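# Seat the blender jar on its base and start it

## Task

Put the blender jar onto its motor base so that the jar's square foot sits fully down over the square pad on the base's top. Then press the round START key on the base's sloped front once; it responds only while the jar is seated, and it turns the blender on and lights the green lamp next to it. A second press, or raising the jar, turns it off again. The finished state needs the jar seated, the lamp lit and the base standing upright on the table, with the hand released from everything and moved away.

## Robot and tools

Robot: one six-joint arm ending in a five-fingered right hand. There is no second arm, so every moving argument holds a single row.

Frames. Scene frame: origin on the table top straight below the arm's base, +z up, +y to the left when facing along +x. Positions are in metres. The hand point sits 0.05 m in front of the palm, where the index pad and thumb tip meet in a pinch. Its axes: +z runs along the straightened fingers, +y comes out of the palm, and +x crosses the palm away from the thumb. Straight fingers extend 0.06 to 0.07 m past the point. A bracket on the little-finger side of the wrist sticks out and can strike objects. Tilting the hand, mostly about x or y, also shifts the point slightly.

The row: exactly 14 numbers, each in [-1, 1], in this order: dx, dy, dz, rx, ry, rz, little, ring, middle, index, thumb_bend, thumb_turn, force_limit, speed.
- dx..rz are an offset, not a pose. They are expressed in the hand point's own axes and counted from the hand point's pose in the latest result that displayed it. Before any such result, and for later calls within one reply, they count from where the robot is when the action begins. A value of 1.0 equals 0.6 m of travel or 180 degrees. rx, ry, rz together form one rotation vector. All-zero offsets pull the hand back to that reference pose; they do not hold it still.
- little, ring, middle, index are absolute finger targets: +1 straight, -1 curled into the palm. thumb_bend: +1 straight, -1 fully bent. thumb_turn: +1 beside the palm, -1 across in front of it. Roughly index -0.22, thumb_bend -0.75, thumb_turn -0.57 gives a pinch. To wrap the whole hand around something 0.035 to 0.08 m wide, turn the thumb in front of the palm before you arrive.
- force_limit is where a closing finger stops: linear from about 0 N at -1 to 10 N at +1 (15 N for the thumb motors). speed is linear from nearly zero at -1 to full at +1; at full speed a finger covers its whole travel in 0.6 s. For a soft grip, close with speed at -0.9 or below.

Tools.
- execute_actions {actions, pictures}. actions holds at most one item. An empty list only reads the state. {"rows": [[14 numbers], ...], "steps": n} runs up to 15 control steps of 1/30 s each, with 15 as the default. Each row covers one step, and the final row repeats to fill the count. Every row is measured from the same reference pose, not from the previous row. {"steps": n} with no rows is a wait of up to 300 steps, counted from the previous result, so your reply time is part of it. Each step is clipped to within 100 mm and 16 degrees of the measured pose. After a big offset the arm may still be short of it, so read the pose and send the remainder.
- move {target, speed, stop_force}. target is one 14-number row as above: an offset from the same reference. It drives the hand point along a straight path toward that pose over 0.5 to 10 s and turns it the shorter way round. speed is the path's top speed in m/s, 0.002 to 0.5, default 0.25; turning is capped at twice that in rad/s. The path does not slow down for obstacles, and the real hand can lag behind it or overshoot it. The hand numbers are sent at the start. stop_force, 13 to 80 N, is allowed once the scene has run 0.2 s. It ends the path when the wrist sensor reads that much extra push against the motion, then backs up 2 steps and holds. Use it with a very slow speed for touching down or pressing. Omit it when leaving a surface, and do not rely on it during rotations. The result adds a "move:" line giving the ending (done, contact, held, off_target, moving, fault), the limits that acted (paced = clipped, held = blocked for a while) and the distance to target.
- wait {seconds}: 0 to 10 s, sends nothing new.
- zoom_image {camera, region}: camera is cam_head_left (504x504), cam_head_right (504x504) or cam_wrist (616x616). region is [x0, y0, x1, y1] in pixels from the top-left corner, at most 504 by 504.
- show_instructions: shows the reference image pages.
- finished_scene {scene}: ends and grades the scene. It cannot be undone.

Results. The state line gives end_effector_position (m), end_effector_quat_wxyz and velocities in the scene frame; at long reach it can be slightly off. "Hand target" is where the controller is heading. hand_measured, hand_stopped_by (moving, target, force, stalled, fault) and hand_load_n (N, positive when the finger is pushed open) list six values in motor order. If the loads fall to near zero, the grip has been lost. Wrist force and torque are in hand axes; they are noisy, carry an offset of up to about 5.5 N, and saturate near 100 N. "no reading" is normal at the start. "pose unreachable" and HELD mean the clearance check altered or withheld what was sent. A MOTOR HOT line warns of heating; an OVER-TEMPERATURE FAULT brakes the arm.

Holding a grip: repeat the same hand numbers. To squeeze harder, raise force_limit and send a target more closed than the measured position. To loosen, send a target more open than the measured position.

Cautions. The arm is stiff: aiming even slightly beyond a firm contact can cause a fault. A joint torque over its limit, or 150 N on the arm, stops it for 10 s (limits in N m: pan and lift 310, elbow 141, wrists 50.7). Press the key and seat the jar slowly and gently. Don't drop the jar, tip the base, or knock anything off the table. Loose objects may occasionally get nudged. At the end, open the hand and lift it clear.

Each tool is called after "Request:" by a JSON object that holds its "method" and its "body", one argument or row to a line.

Reference images:

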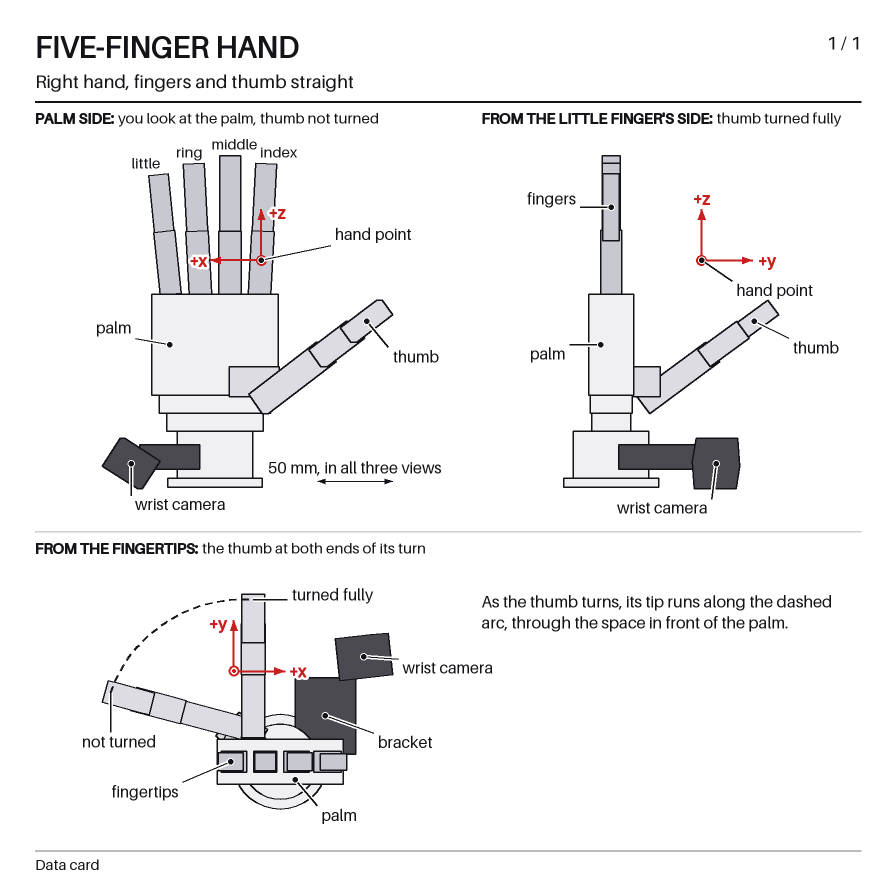

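## Session

Request:
{"method": "execute_actions", "body": {
  "actions": []
}}

Scene clock: 0.00 s of 6600.00 s.
end_effector_position=(+1.1981, +0.3880, +0.1489) hand_measured=(+1.000, +1.000, +1.000, +1.000, +1.000, +1.000) hand_load_n=(+0.0, +0.0, +0.0, +0.0, +0.0, +0.0) hand_stopped_by=(target, target, target, target, target, target) hand_force_limit=0.00 hand_speed=-0.80 end_effector_quat_wxyz=(+0.281, +0.456, +0.709, +0.459) end_effector_velocity=(-0.000, -0.000, +0.001) end_effector_angular_velocity=(-0.000, -0.000, -0.001)
Joint positions: [ 0.126 -0.568  1.029 -0.002  1.285 -0.12 ]
Joint velocities: [-0.    -0.001  0.     0.     0.001  0.   ]
Wrist force (N, on the end effector, along its own x y z axes, offset not removed): no reading
Wrist torque (N m, same axes, about the end effector's origin, offset not removed): no reading
Hand target: +1.198, +0.388, +0.149; +0.281, +0.456, +0.709, +0.459

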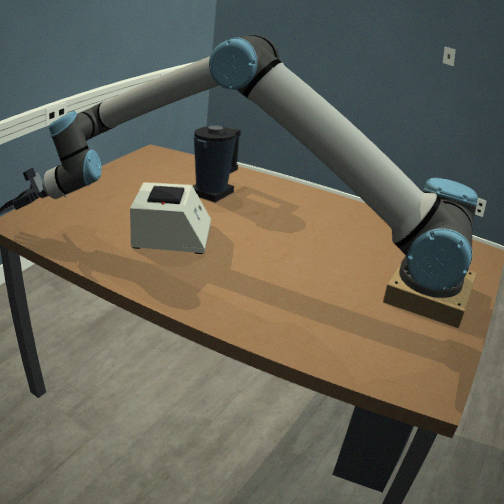

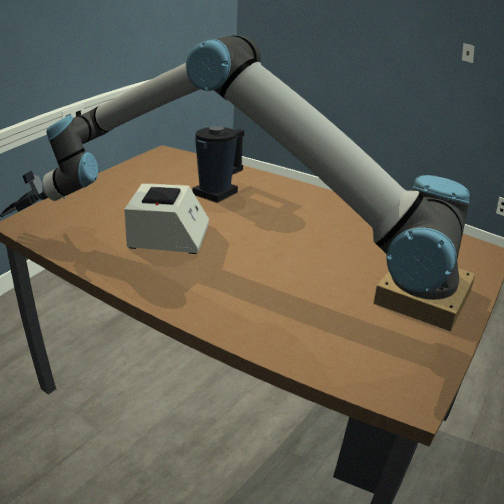

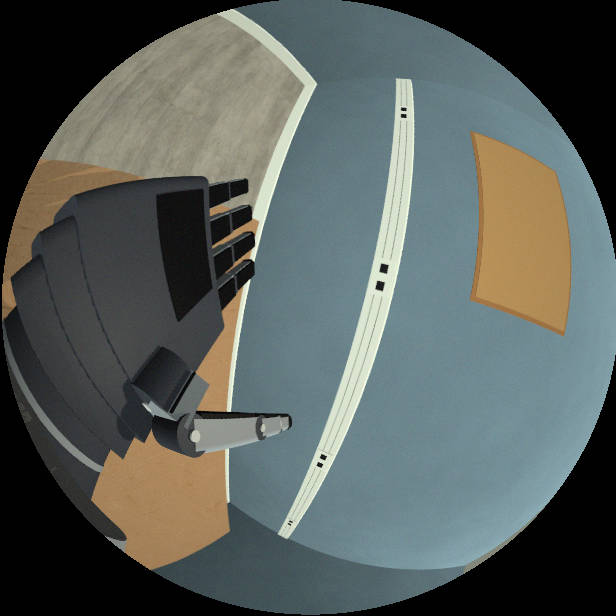

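Request:
{"method": "zoom_image", "body": {
  "camera": "cam_head_left",
  "region": [100, 110, 280, 270]
}}

Region (100, 110, 280, 270) of cam_head_left's 504x504 image, scaled by 2.800, with more detail than that image has.

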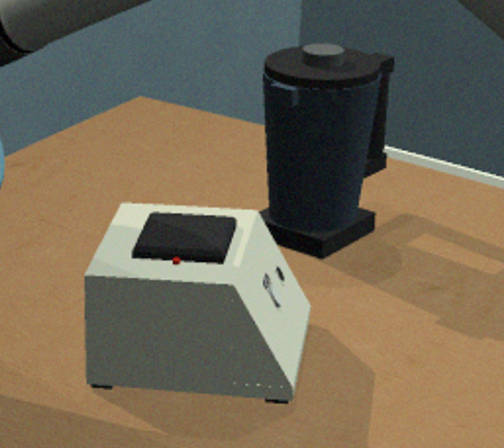

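Request:
{"method": "move", "body": {
  "target": [-0.328,0.197,-0.978,0.36,0,0,1,1,1,1,1,1,0,0]
}}

Scene clock: 9.10 s of 6600.00 s.
end_effector_position=(+0.8491, -0.0013, +0.4998) hand_measured=(+1.000, +1.000, +1.000, +1.000, +1.000, +1.000) hand_load_n=(+0.0, +0.0, +0.0, +0.0, +0.0, +0.0) hand_stopped_by=(target, target, target, target, target, target) hand_force_limit=0.00 hand_speed=0.00 end_effector_quat_wxyz=(-0.006, +0.536, +0.844, +0.007) end_effector_velocity=(-0.001, -0.001, +0.001) end_effector_angular_velocity=(-0.001, +0.003, -0.000)
Joint positions: [-0.232 -1.034  1.032  1.582  1.557 -0.665]
Joint velocities: [-0.001  0.    -0.001  0.004  0.002 -0.001]
Wrist force (N, on the end effector, along its own x y z axes, offset not removed): [1.4 -3.1 7.1]
Wrist torque (N m, same axes, about the end effector's origin, offset not removed): [-1.08 -0.58 0.37]
Hand target: +0.849, -0.001, +0.500; -0.006, +0.536, +0.844, +0.007
Off the commanded pose: 0.001 m, 0 deg.
After step 90, 3.00 s passed at rest.
move: done

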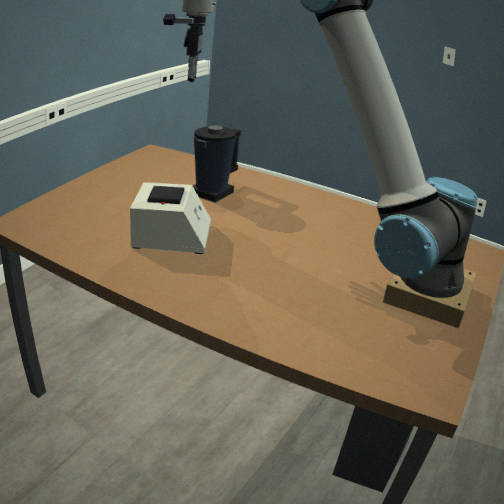

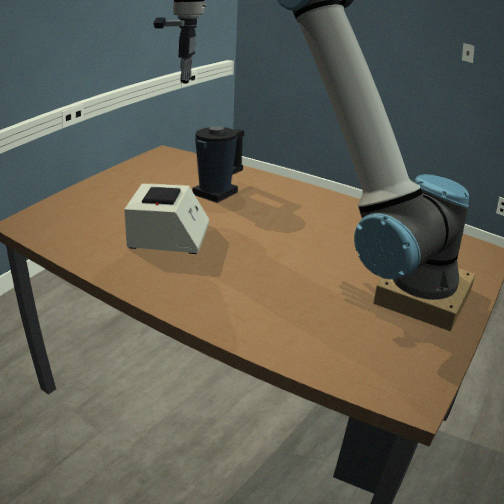

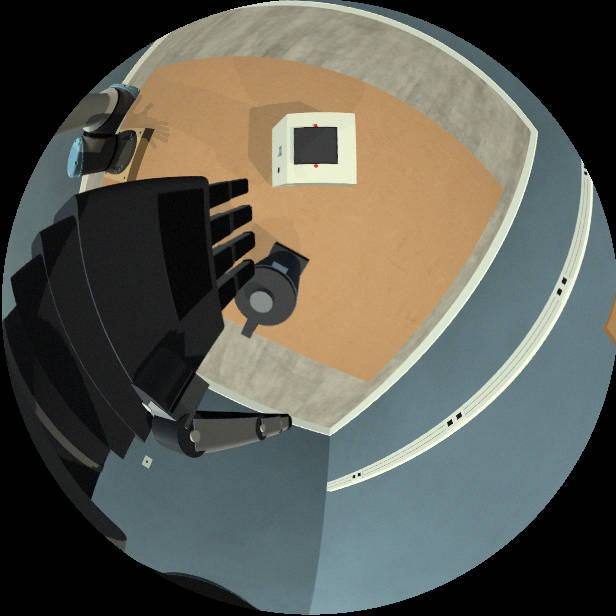

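Request:
{"method": "move", "body": {
  "target": [-0.407,-0.43,0.25,-0.28,-0.441,-0.28,1,1,1,1,1,-1,0,0]
}}

Request:
{"method": "move", "body": {
  "target": [0.3,0,0,0,0,0,1,1,1,1,1,-1,0,0]
}}

Scene clock: 24.33 s of 6600.00 s.
end_effector_position=(+0.7186, -0.3292, +0.3445) hand_measured=(+1.000, +1.000, +1.000, +1.000, +1.000, -1.000) hand_load_n=(+0.0, +0.0, +0.0, +0.0, +0.0, +0.0) hand_stopped_by=(target, target, target, target, target, target) hand_force_limit=0.00 hand_speed=0.00 end_effector_quat_wxyz=(+0.705, +0.006, +0.709, +0.007) end_effector_velocity=(+0.000, -0.002, +0.001) end_effector_angular_velocity=(-0.003, -0.013, +0.001)
Joint positions: [-1.012 -1.311  2.071 -0.746  0.564 -1.568]
Joint velocities: [-0.001  0.002  0.002 -0.027 -0.002  0.017]
Wrist force (N, on the end effector, along its own x y z axes, offset not removed): [1.6 -4.0 0.4]
Wrist torque (N m, same axes, about the end effector's origin, offset not removed): [-0.53 -0.21 0.37]
Hand target: +0.719, -0.329, +0.344; +0.706, +0.006, +0.708, +0.007
Off the commanded pose: 0.001 m, 0 deg.
After step 90, 7.97 s passed at rest.
move: done

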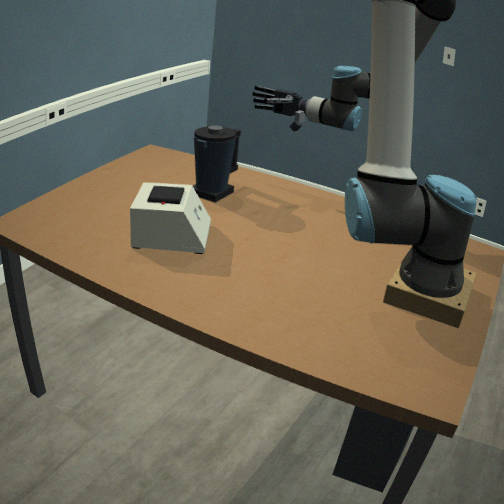

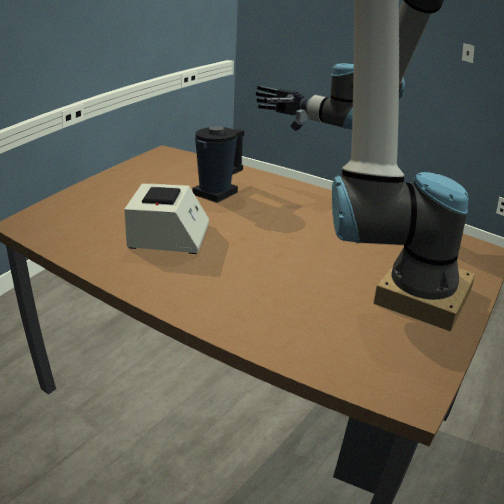

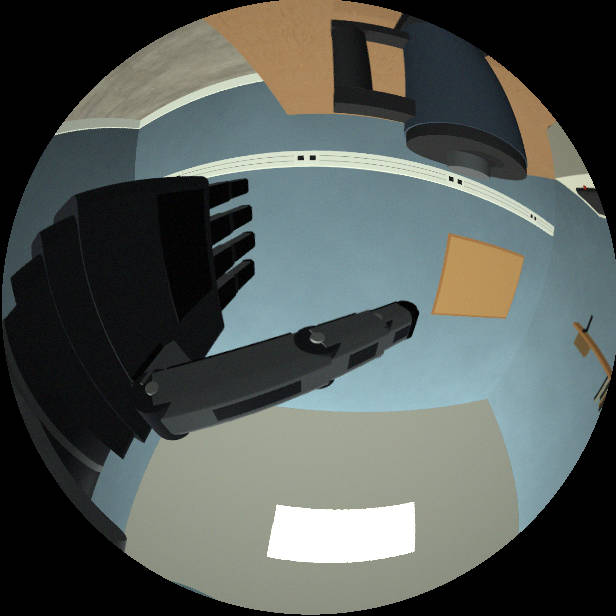

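Scene clock: 25.63 s of 6600.00 s.
end_effector_position=(+0.7176, -0.3258, +0.1647) hand_measured=(+1.000, +1.000, +1.000, +1.000, +1.000, -1.000) hand_load_n=(+0.0, +0.0, +0.0, +0.0, +0.0, +0.0) hand_stopped_by=(target, target, target, target, target, target) hand_force_limit=0.00 hand_speed=0.00 end_effector_quat_wxyz=(+0.705, +0.006, +0.709, +0.007) end_effector_velocity=(+0.001, -0.000, -0.001) end_effector_angular_velocity=(-0.002, -0.003, +0.001)
Joint positions: [-1.011 -1.04   2.142 -1.088  0.564 -1.569]
Joint velocities: [ 0.001  0.003 -0.001 -0.007 -0.     0.002]
Wrist force (N, on the end effector, along its own x y z axes, offset not removed): [7.9 -10.5 5.7]
Wrist torque (N m, same axes, about the end effector's origin, offset not removed): [-2.05 -1.30 0.57]
Hand target: +0.718, -0.326, +0.164; +0.705, +0.006, +0.709, +0.007
Off the commanded pose: 0.000 m, 0 deg.
move: done

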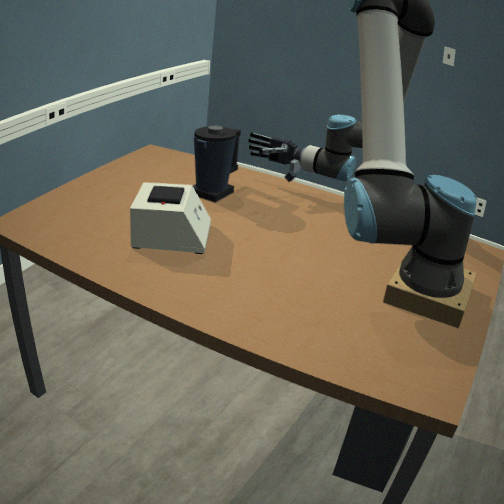

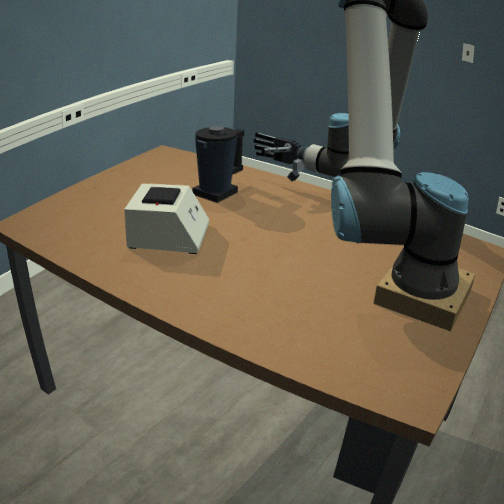

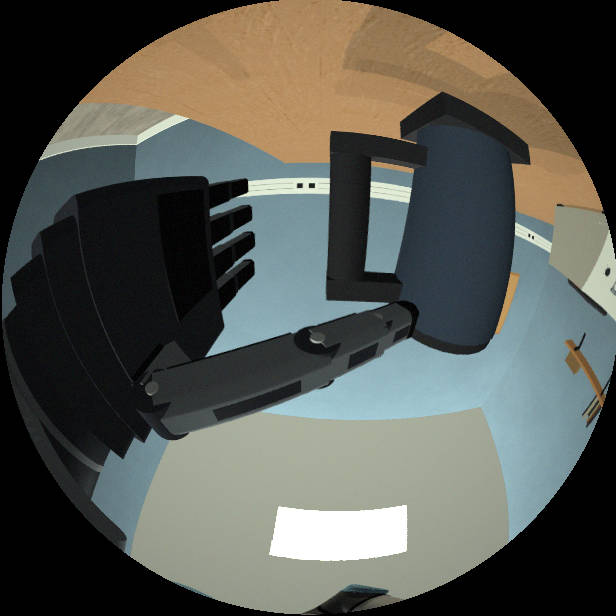

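Request:
{"method": "move", "body": {
  "target": [0,0.07,0.12,0,0,0,1,1,1,1,0.5,-1,0,0],
  "speed": 0.1
}}

Scene clock: 30.23 s of 6600.00 s.
end_effector_position=(+0.7895, -0.2838, +0.1651) hand_measured=(+1.000, +1.000, +1.000, +1.000, +0.500, -1.000) hand_load_n=(+0.0, +0.0, +0.0, +0.0, +0.0, +0.0) hand_stopped_by=(target, target, target, target, target, target) hand_force_limit=0.00 hand_speed=0.00 end_effector_quat_wxyz=(+0.705, +0.006, +0.709, +0.007) end_effector_velocity=(+0.002, +0.000, +0.000) end_effector_angular_velocity=(-0.001, -0.000, -0.000)
Joint positions: [-0.87  -1.01   2.077 -1.055  0.706 -1.565]
Joint velocities: [ 0.003  0.002 -0.003  0.001  0.003 -0.   ]
Wrist force (N, on the end effector, along its own x y z axes, offset not removed): [4.4 -5.5 2.1]
Wrist torque (N m, same axes, about the end effector's origin, offset not removed): [-0.92 -0.55 0.47]
Hand target: +0.790, -0.284, +0.165; +0.705, +0.006, +0.709, +0.007
Off the commanded pose: 0.000 m, 0 deg.
After step 90, 0.30 s passed at rest.
move: done

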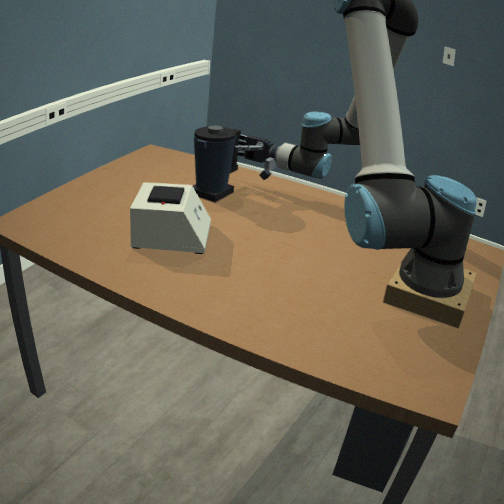

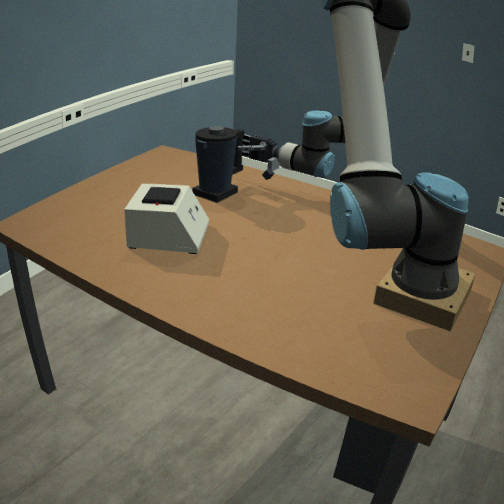

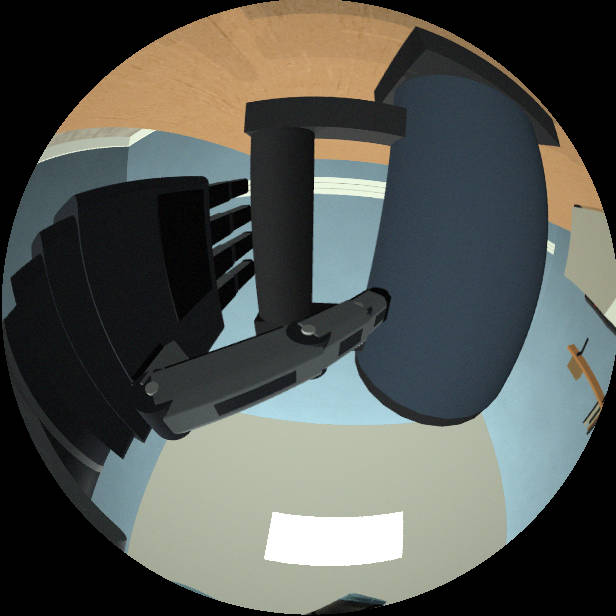

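Request:
{"method": "move", "body": {
  "target": [0.03,0.017,0.025,0,0,0,1,1,1,1,0.5,-1,0,0],
  "speed": 0.04
}}

Scene clock: 33.97 s of 6600.00 s.
end_effector_position=(+0.8043, -0.2733, +0.1473) hand_measured=(+1.000, +1.000, +1.000, +1.000, +0.500, -1.000) hand_load_n=(+0.0, +0.0, +0.0, +0.0, -0.5, +1.0) hand_stopped_by=(target, target, target, target, target, target) hand_force_limit=0.00 hand_speed=0.00 end_effector_quat_wxyz=(+0.705, +0.006, +0.709, +0.007) end_effector_velocity=(+0.002, -0.001, -0.001) end_effector_angular_velocity=(-0.001, -0.001, -0.001)
Joint positions: [-0.84  -0.974  2.063 -1.077  0.735 -1.565]
Joint velocities: [ 0.002  0.004 -0.004 -0.001  0.003  0.   ]
Wrist force (N, on the end effector, along its own x y z axes, offset not removed): [5.3 -4.5 -1.3]
Wrist torque (N m, same axes, about the end effector's origin, offset not removed): [-0.53 -0.70 0.59]
Hand target: +0.804, -0.273, +0.147; +0.705, +0.006, +0.709, +0.007
Off the commanded pose: 0.000 m, 0 deg.
move: done

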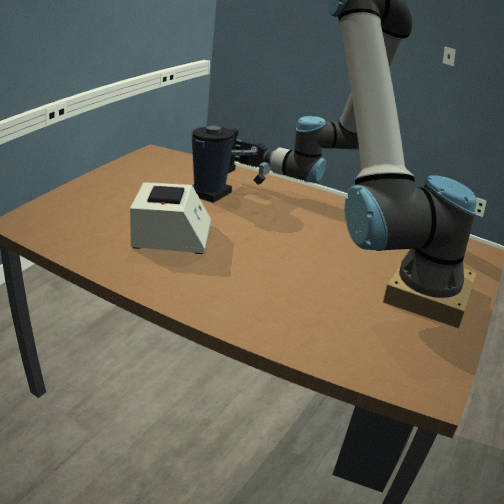

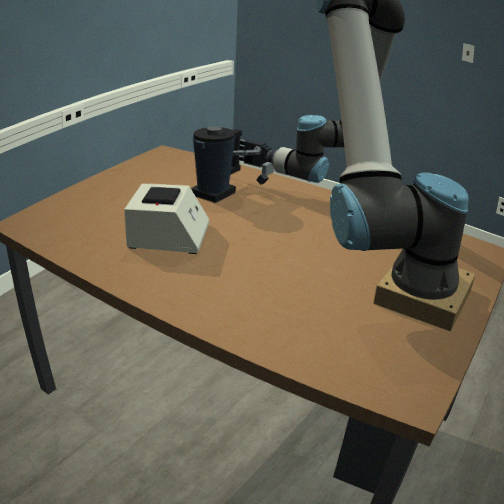

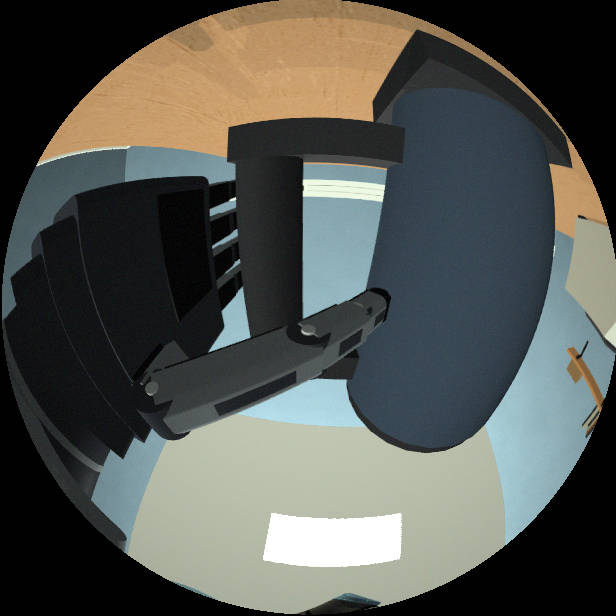

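Thumb touches the jar. Close the hand.

Request:
{"method": "move", "body": {
  "target": [0,0,0,0,0,0,-1,-1,-1,-1,-1,-1,1,-0.5]
}}

Scene clock: 37.57 s of 6600.00 s.
end_effector_position=(+0.8043, -0.2733, +0.1473) hand_measured=(-0.936, -0.916, -0.294, -0.382, -0.382, -1.000) hand_load_n=(+11.0, +10.0, +10.5, +10.0, +15.5, -2.5) hand_stopped_by=(force, force, force, force, force, target) hand_force_limit=1.00 hand_speed=-0.50 end_effector_quat_wxyz=(+0.705, +0.006, +0.709, +0.007) end_effector_velocity=(-0.000, +0.000, -0.000) end_effector_angular_velocity=(+0.001, +0.000, +0.000)
Joint positions: [-0.84  -0.974  2.063 -1.077  0.735 -1.565]
Joint velocities: [ 0.  0.  0.  0. -0.  0.]
Wrist force (N, on the end effector, along its own x y z axes, offset not removed): [5.0 -2.5 -1.2]
Wrist torque (N m, same axes, about the end effector's origin, offset not removed): [-0.24 -0.50 -0.26]
Hand target: +0.804, -0.273, +0.147; +0.705, +0.006, +0.709, +0.007
Off the commanded pose: 0.000 m, 0 deg.
move: done

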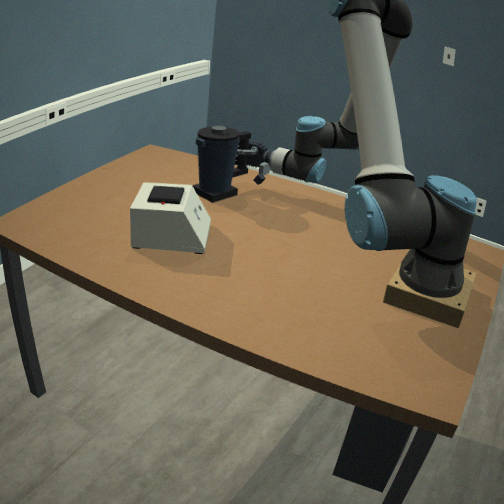

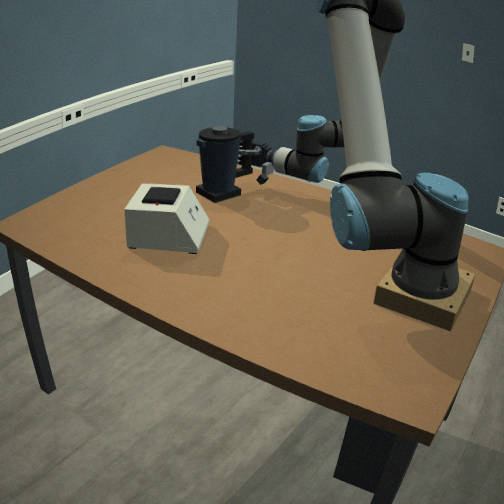

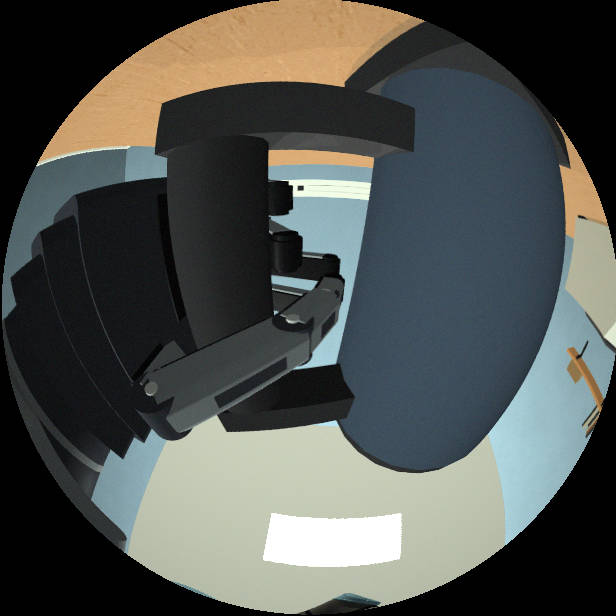

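Request:
{"method": "move", "body": {
  "target": [0,0,0,0,0,0,-1,-1,-0.1,-0.1,0.3,-1,1,-0.3]
}}

Request:
{"method": "move", "body": {
  "target": [0,0,0,0,0,0,-1,-1,-1,-1,0.3,-1,1,-0.5]
}}

Request:
{"method": "move", "body": {
  "target": [0,0,0,0,0,0,-0.98,-0.98,-1,-1,-1,-1,1,-0.5]
}}

Request:
{"method": "move", "body": {
  "target": [-0.3,0,0,0,0,0,-0.98,-0.98,-1,-1,-1,-1,1,-0.5],
  "speed": 0.1
}}

Scene clock: 42.53 s of 6600.00 s.
end_effector_position=(+0.8043, -0.2733, +0.1473) hand_measured=(-0.936, -0.916, -0.100, -0.100, -0.030, -1.000) hand_load_n=(+10.5, +9.5, +0.0, +0.0, -16.5, -1.0) hand_stopped_by=(force, force, target, target, moving, target) hand_force_limit=1.00 hand_speed=-0.30 end_effector_quat_wxyz=(+0.705, +0.006, +0.709, +0.007) end_effector_velocity=(+0.001, -0.001, +0.000) end_effector_angular_velocity=(-0.000, -0.001, +0.000)
Joint positions: [-0.84  -0.974  2.063 -1.077  0.735 -1.565]
Joint velocities: [-0.     0.001 -0.002  0.    -0.     0.   ]
Wrist force (N, on the end effector, along its own x y z axes, offset not removed): [-3.0 -7.7 3.1]
Wrist torque (N m, same axes, about the end effector's origin, offset not removed): [-1.20 0.34 0.63]
Hand target: +0.804, -0.273, +0.147; +0.705, +0.006, +0.709, +0.007
Off the commanded pose: 0.000 m, 0 deg.
After step 90, 1.17 s passed at rest.
move: done

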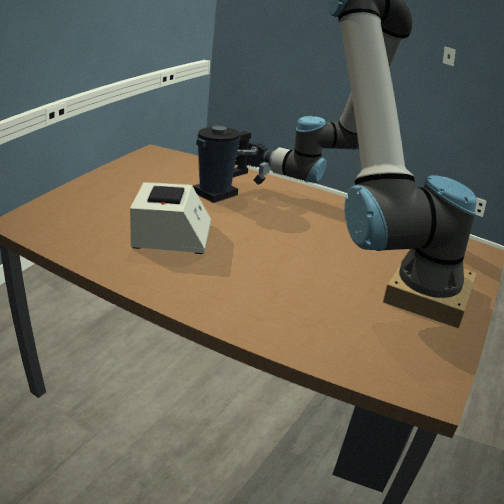

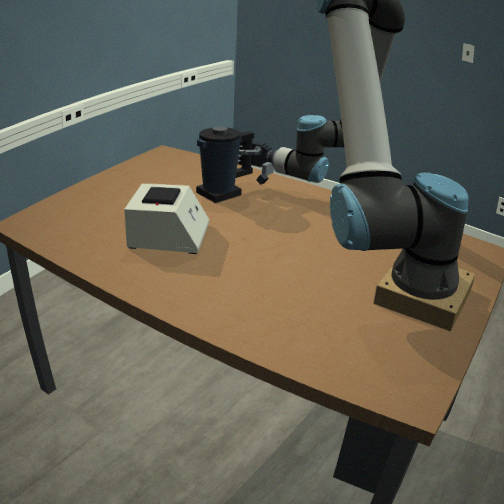

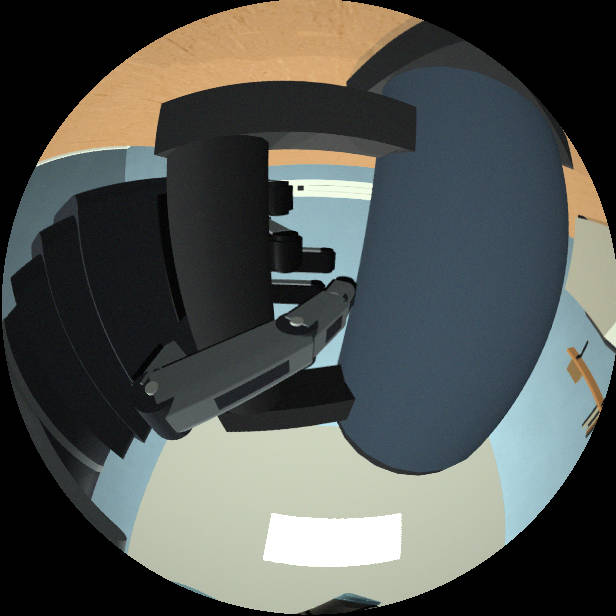

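Scene clock: 43.80 s of 6600.00 s.
end_effector_position=(+0.8043, -0.2733, +0.1473) hand_measured=(-0.936, -0.916, -0.370, -0.906, -0.014, -1.000) hand_load_n=(+9.5, +7.5, +2.5, +8.5, -11.0, -1.5) hand_stopped_by=(force, force, force, force, stalled, target) hand_force_limit=1.00 hand_speed=-0.50 end_effector_quat_wxyz=(+0.705, +0.006, +0.709, +0.007) end_effector_velocity=(-0.001, +0.000, -0.001) end_effector_angular_velocity=(+0.001, +0.001, -0.001)
Joint positions: [-0.84  -0.974  2.063 -1.077  0.735 -1.565]
Joint velocities: [ 0.     0.     0.001 -0.     0.001  0.   ]
Wrist force (N, on the end effector, along its own x y z axes, offset not removed): [7.9 -0.9 -3.0]
Wrist torque (N m, same axes, about the end effector's origin, offset not removed): [-0.04 -0.71 0.37]
Hand target: +0.804, -0.273, +0.147; +0.705, +0.006, +0.709, +0.007
Off the commanded pose: 0.000 m, 0 deg.
move: done

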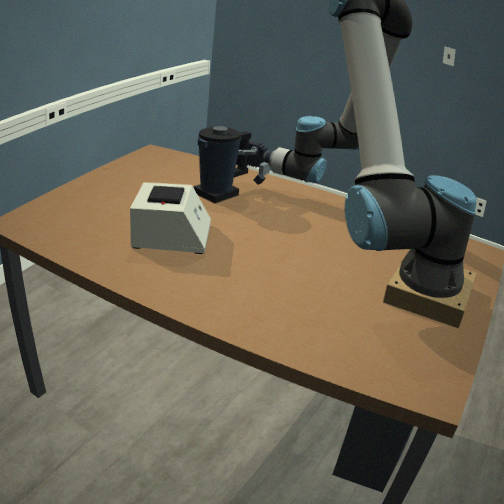

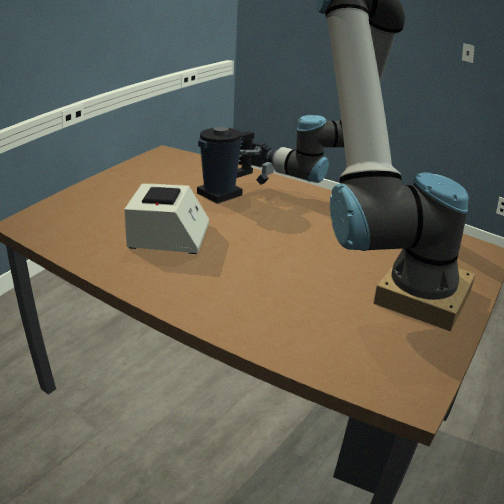

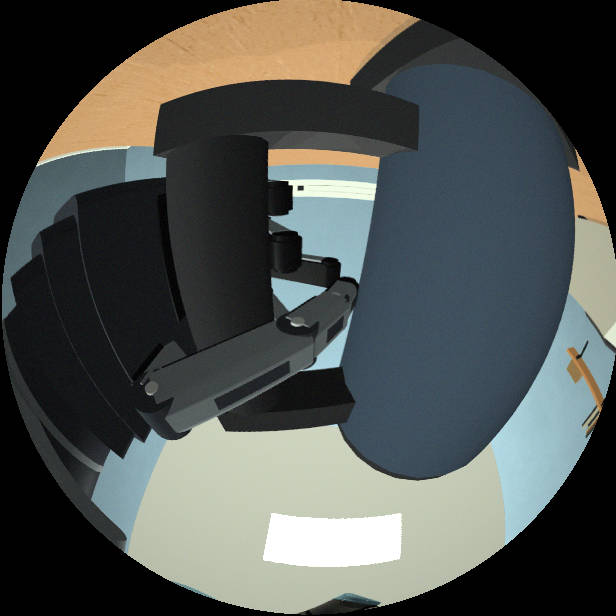

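Scene clock: 44.47 s of 6600.00 s.
end_effector_position=(+0.8043, -0.2733, +0.1473) hand_measured=(-0.940, -0.924, -0.370, -0.906, -0.168, -1.000) hand_load_n=(+9.5, +9.0, +5.0, +4.5, +15.0, +1.0) hand_stopped_by=(force, force, force, force, force, target) hand_force_limit=1.00 hand_speed=-0.50 end_effector_quat_wxyz=(+0.705, +0.006, +0.709, +0.007) end_effector_velocity=(+0.000, -0.000, +0.001) end_effector_angular_velocity=(-0.001, -0.001, -0.000)
Joint positions: [-0.84  -0.974  2.063 -1.077  0.735 -1.565]
Joint velocities: [ 0.    -0.001 -0.    -0.     0.    -0.   ]
Wrist force (N, on the end effector, along its own x y z axes, offset not removed): [12.7 -6.9 -1.0]
Wrist torque (N m, same axes, about the end effector's origin, offset not removed): [-0.86 -0.60 -0.50]
Hand target: +0.804, -0.273, +0.147; +0.705, +0.006, +0.709, +0.007
Off the commanded pose: 0.000 m, 0 deg.
move: done

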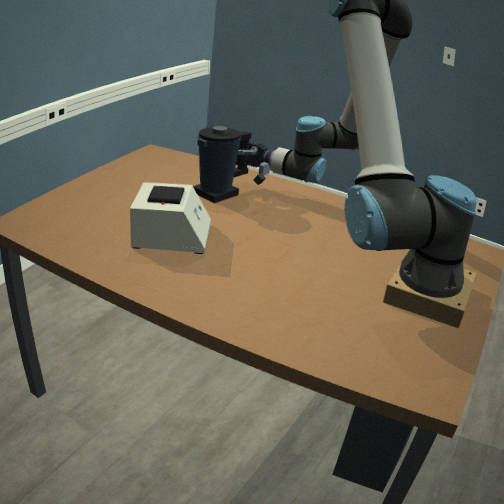

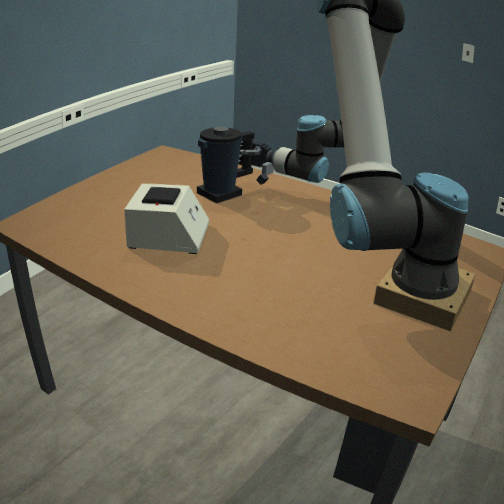

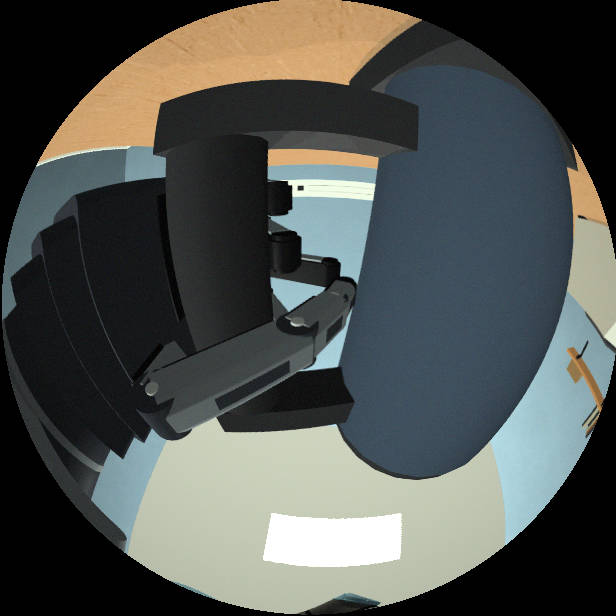

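Scene clock: 46.73 s of 6600.00 s.
end_effector_position=(+0.8052, -0.2767, +0.3272) hand_measured=(-0.940, -0.924, -0.370, -0.906, -0.168, -1.000) hand_load_n=(+9.5, +9.0, +5.0, +4.5, +15.0, +1.0) hand_stopped_by=(force, force, force, force, force, target) hand_force_limit=1.00 hand_speed=-0.50 end_effector_quat_wxyz=(+0.705, +0.006, +0.709, +0.007) end_effector_velocity=(+0.000, -0.000, +0.003) end_effector_angular_velocity=(-0.002, -0.001, +0.000)
Joint positions: [-0.841 -1.235  2.006 -0.759  0.734 -1.565]
Joint velocities: [-0.    -0.003 -0.002  0.004 -0.    -0.001]
Wrist force (N, on the end effector, along its own x y z axes, offset not removed): [14.3 -1.9 1.8]
Wrist torque (N m, same axes, about the end effector's origin, offset not removed): [-0.37 -1.11 -0.14]
Hand target: +0.805, -0.277, +0.327; +0.705, +0.006, +0.709, +0.007
Off the commanded pose: 0.000 m, 0 deg.
move: done

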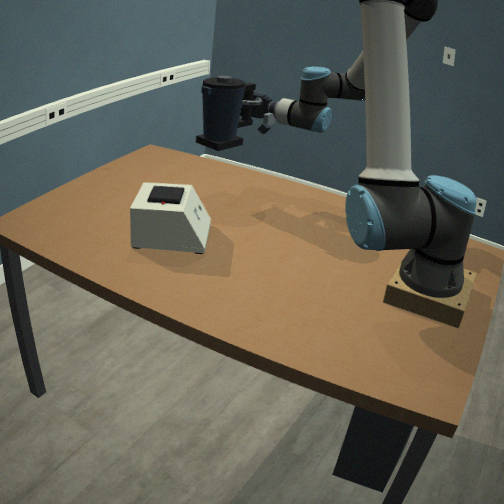

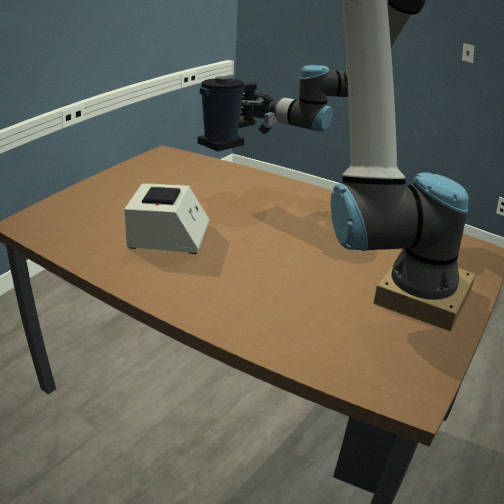

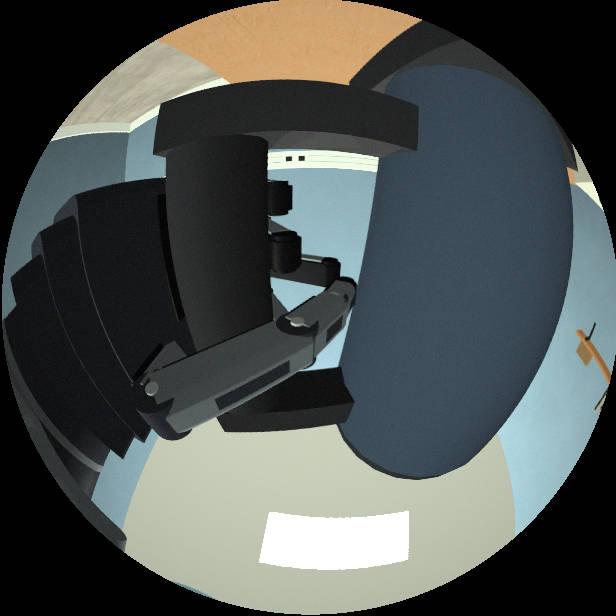

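Request:
{"method": "move", "body": {
  "target": [0,0.6,0.1,-0.19,0,0,-0.98,-0.98,-1,-1,-1,-1,1,-0.5],
  "speed": 0.15
}}

Request:
{"method": "zoom_image", "body": {
  "camera": "cam_head_left",
  "region": [90, 100, 270, 260]
}}

Request:
{"method": "zoom_image", "body": {
  "camera": "cam_head_right",
  "region": [90, 100, 270, 260]
}}

Scene clock: 54.07 s of 6600.00 s.
end_effector_position=(+0.8650, +0.0830, +0.3336) hand_measured=(-0.940, -0.924, -0.370, -0.906, -0.168, -1.000) hand_load_n=(+9.5, +9.0, +5.0, +4.5, +15.0, +1.0) hand_stopped_by=(force, force, force, force, force, target) hand_force_limit=1.00 hand_speed=-0.50 end_effector_quat_wxyz=(+0.676, -0.201, +0.675, +0.215) end_effector_velocity=(+0.000, +0.002, +0.001) end_effector_angular_velocity=(-0.001, -0.001, +0.003)
Joint positions: [-0.43  -1.168  1.899 -0.734  0.549 -1.551]
Joint velocities: [ 0.002  0.    -0.002  0.001 -0.001 -0.   ]
Wrist force (N, on the end effector, along its own x y z axes, offset not removed): [8.4 -10.4 4.4]
Wrist torque (N m, same axes, about the end effector's origin, offset not removed): [-1.92 -0.20 -0.88]
Hand target: +0.865, +0.083, +0.334; +0.676, -0.202, +0.675, +0.215
Off the commanded pose: 0.000 m, 0 deg.
After step 90, 1.40 s passed at rest.
move: done

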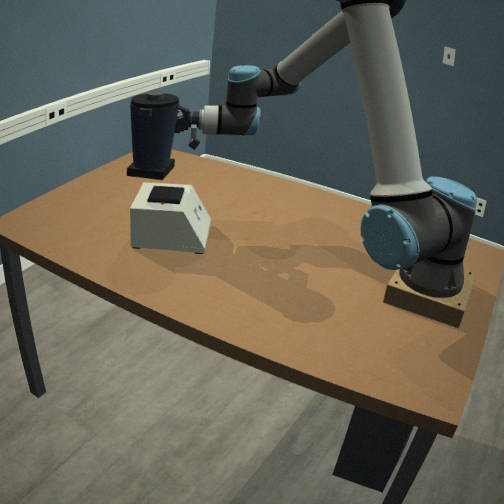

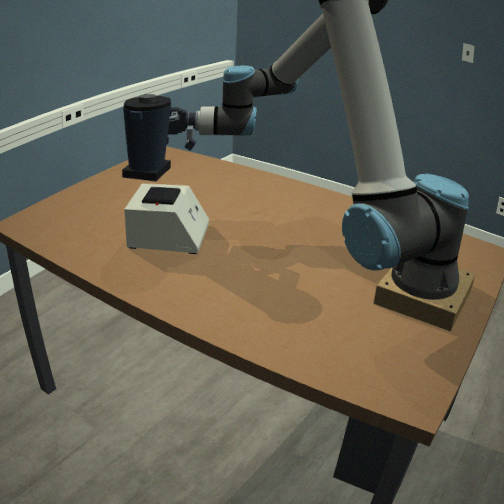

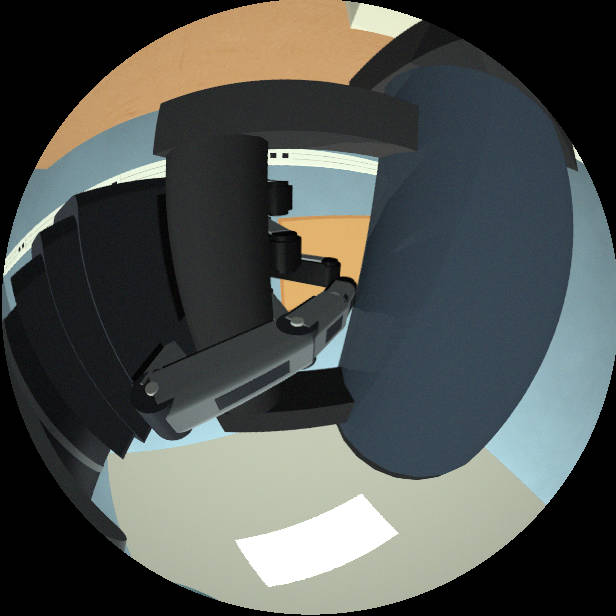

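Region (90, 100, 270, 260) of cam_head_left's 504x504 image, scaled by 2.800, with more detail than that image has.

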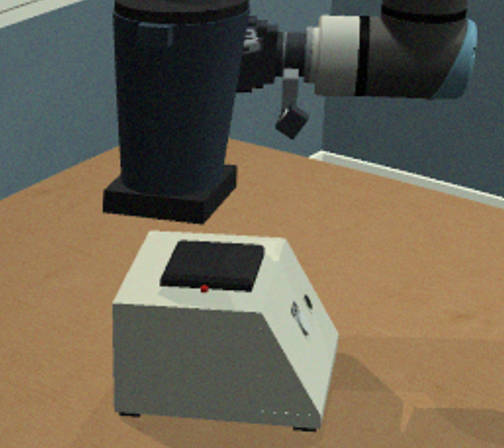

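Region (90, 100, 270, 260) of cam_head_right's 504x504 image, scaled by 2.800, with more detail than that image has.

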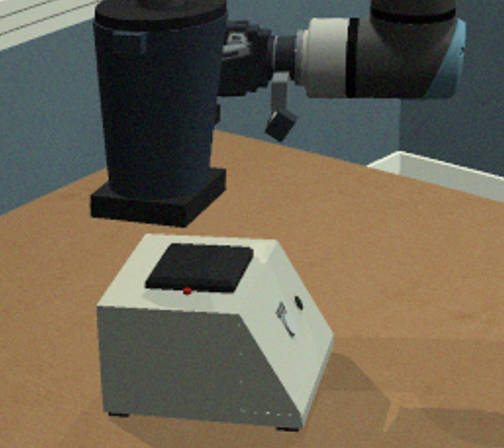

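Request:
{"method": "move", "body": {
  "target": [0.05,0.01,-0.055,-0.045,0,0,-0.98,-0.98,-1,-1,-1,-1,1,-0.5],
  "speed": 0.06
}}

Request:
{"method": "zoom_image", "body": {
  "camera": "cam_head_left",
  "region": [110, 140, 230, 240]
}}

Request:
{"method": "zoom_image", "body": {
  "camera": "cam_head_right",
  "region": [110, 140, 230, 240]
}}

Scene clock: 59.37 s of 6600.00 s.
end_effector_position=(+0.8343, +0.0700, +0.3035) hand_measured=(-0.940, -0.924, -0.370, -0.906, -0.168, -1.000) hand_load_n=(+9.5, +9.0, +5.0, +4.5, +15.0, +1.0) hand_stopped_by=(force, force, force, force, force, target) hand_force_limit=1.00 hand_speed=-0.50 end_effector_quat_wxyz=(+0.660, -0.248, +0.659, +0.262) end_effector_velocity=(-0.001, -0.001, -0.000) end_effector_angular_velocity=(-0.001, -0.003, +0.006)
Joint positions: [-0.481 -1.126  1.903 -0.79   0.357 -1.543]
Joint velocities: [-0.002  0.001 -0.001 -0.005 -0.008  0.001]
Wrist force (N, on the end effector, along its own x y z axes, offset not removed): [9.2 -1.8 4.1]
Wrist torque (N m, same axes, about the end effector's origin, offset not removed): [-0.53 -0.41 -0.44]
Hand target: +0.834, +0.070, +0.303; +0.660, -0.249, +0.658, +0.262
Off the commanded pose: 0.000 m, 0 deg.
After step 90, 0.80 s passed at rest.
move: done

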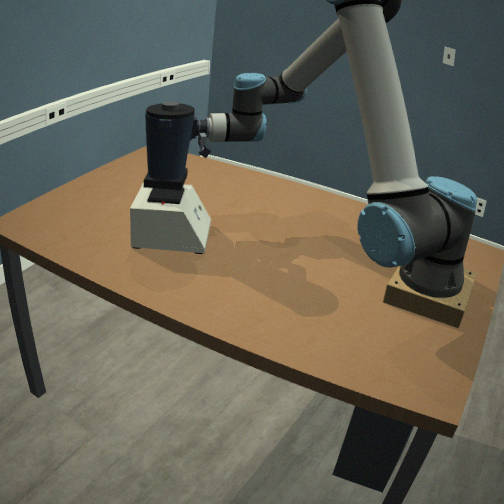

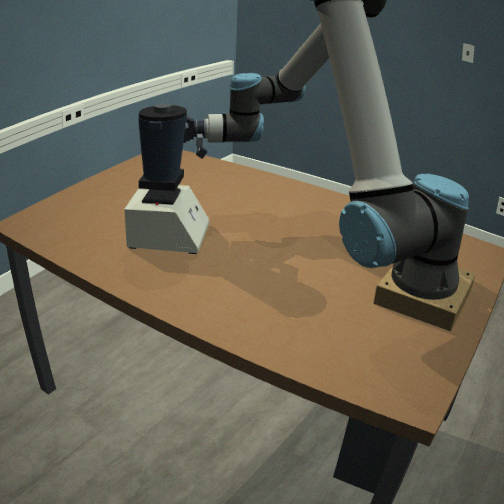

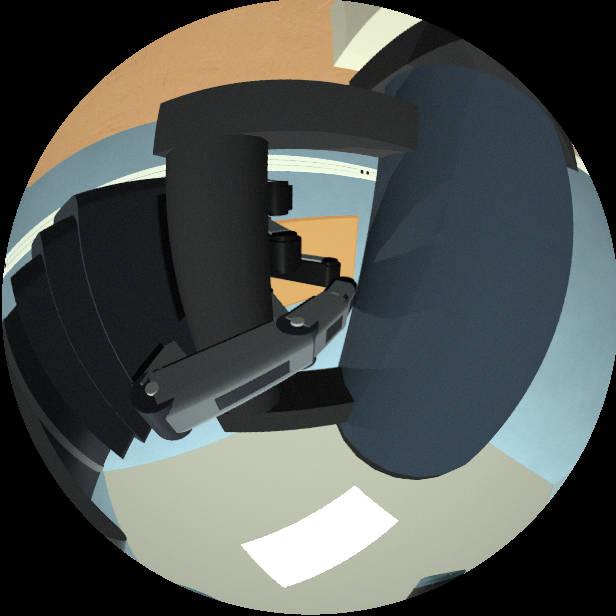

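Region (110, 140, 230, 240) of cam_head_left's 504x504 image, scaled by 4.200, with more detail than that image has.

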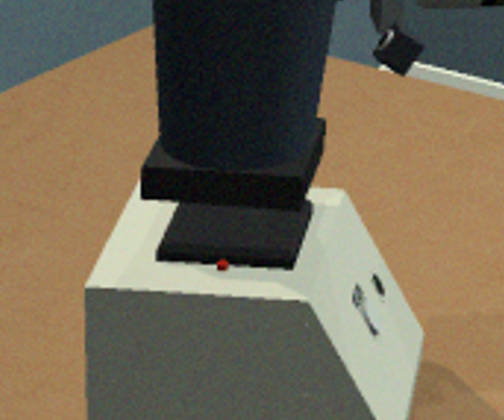

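Region (110, 140, 230, 240) of cam_head_right's 504x504 image, scaled by 4.200, with more detail than that image has.

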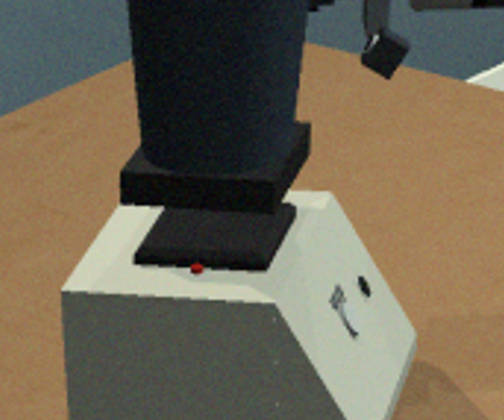

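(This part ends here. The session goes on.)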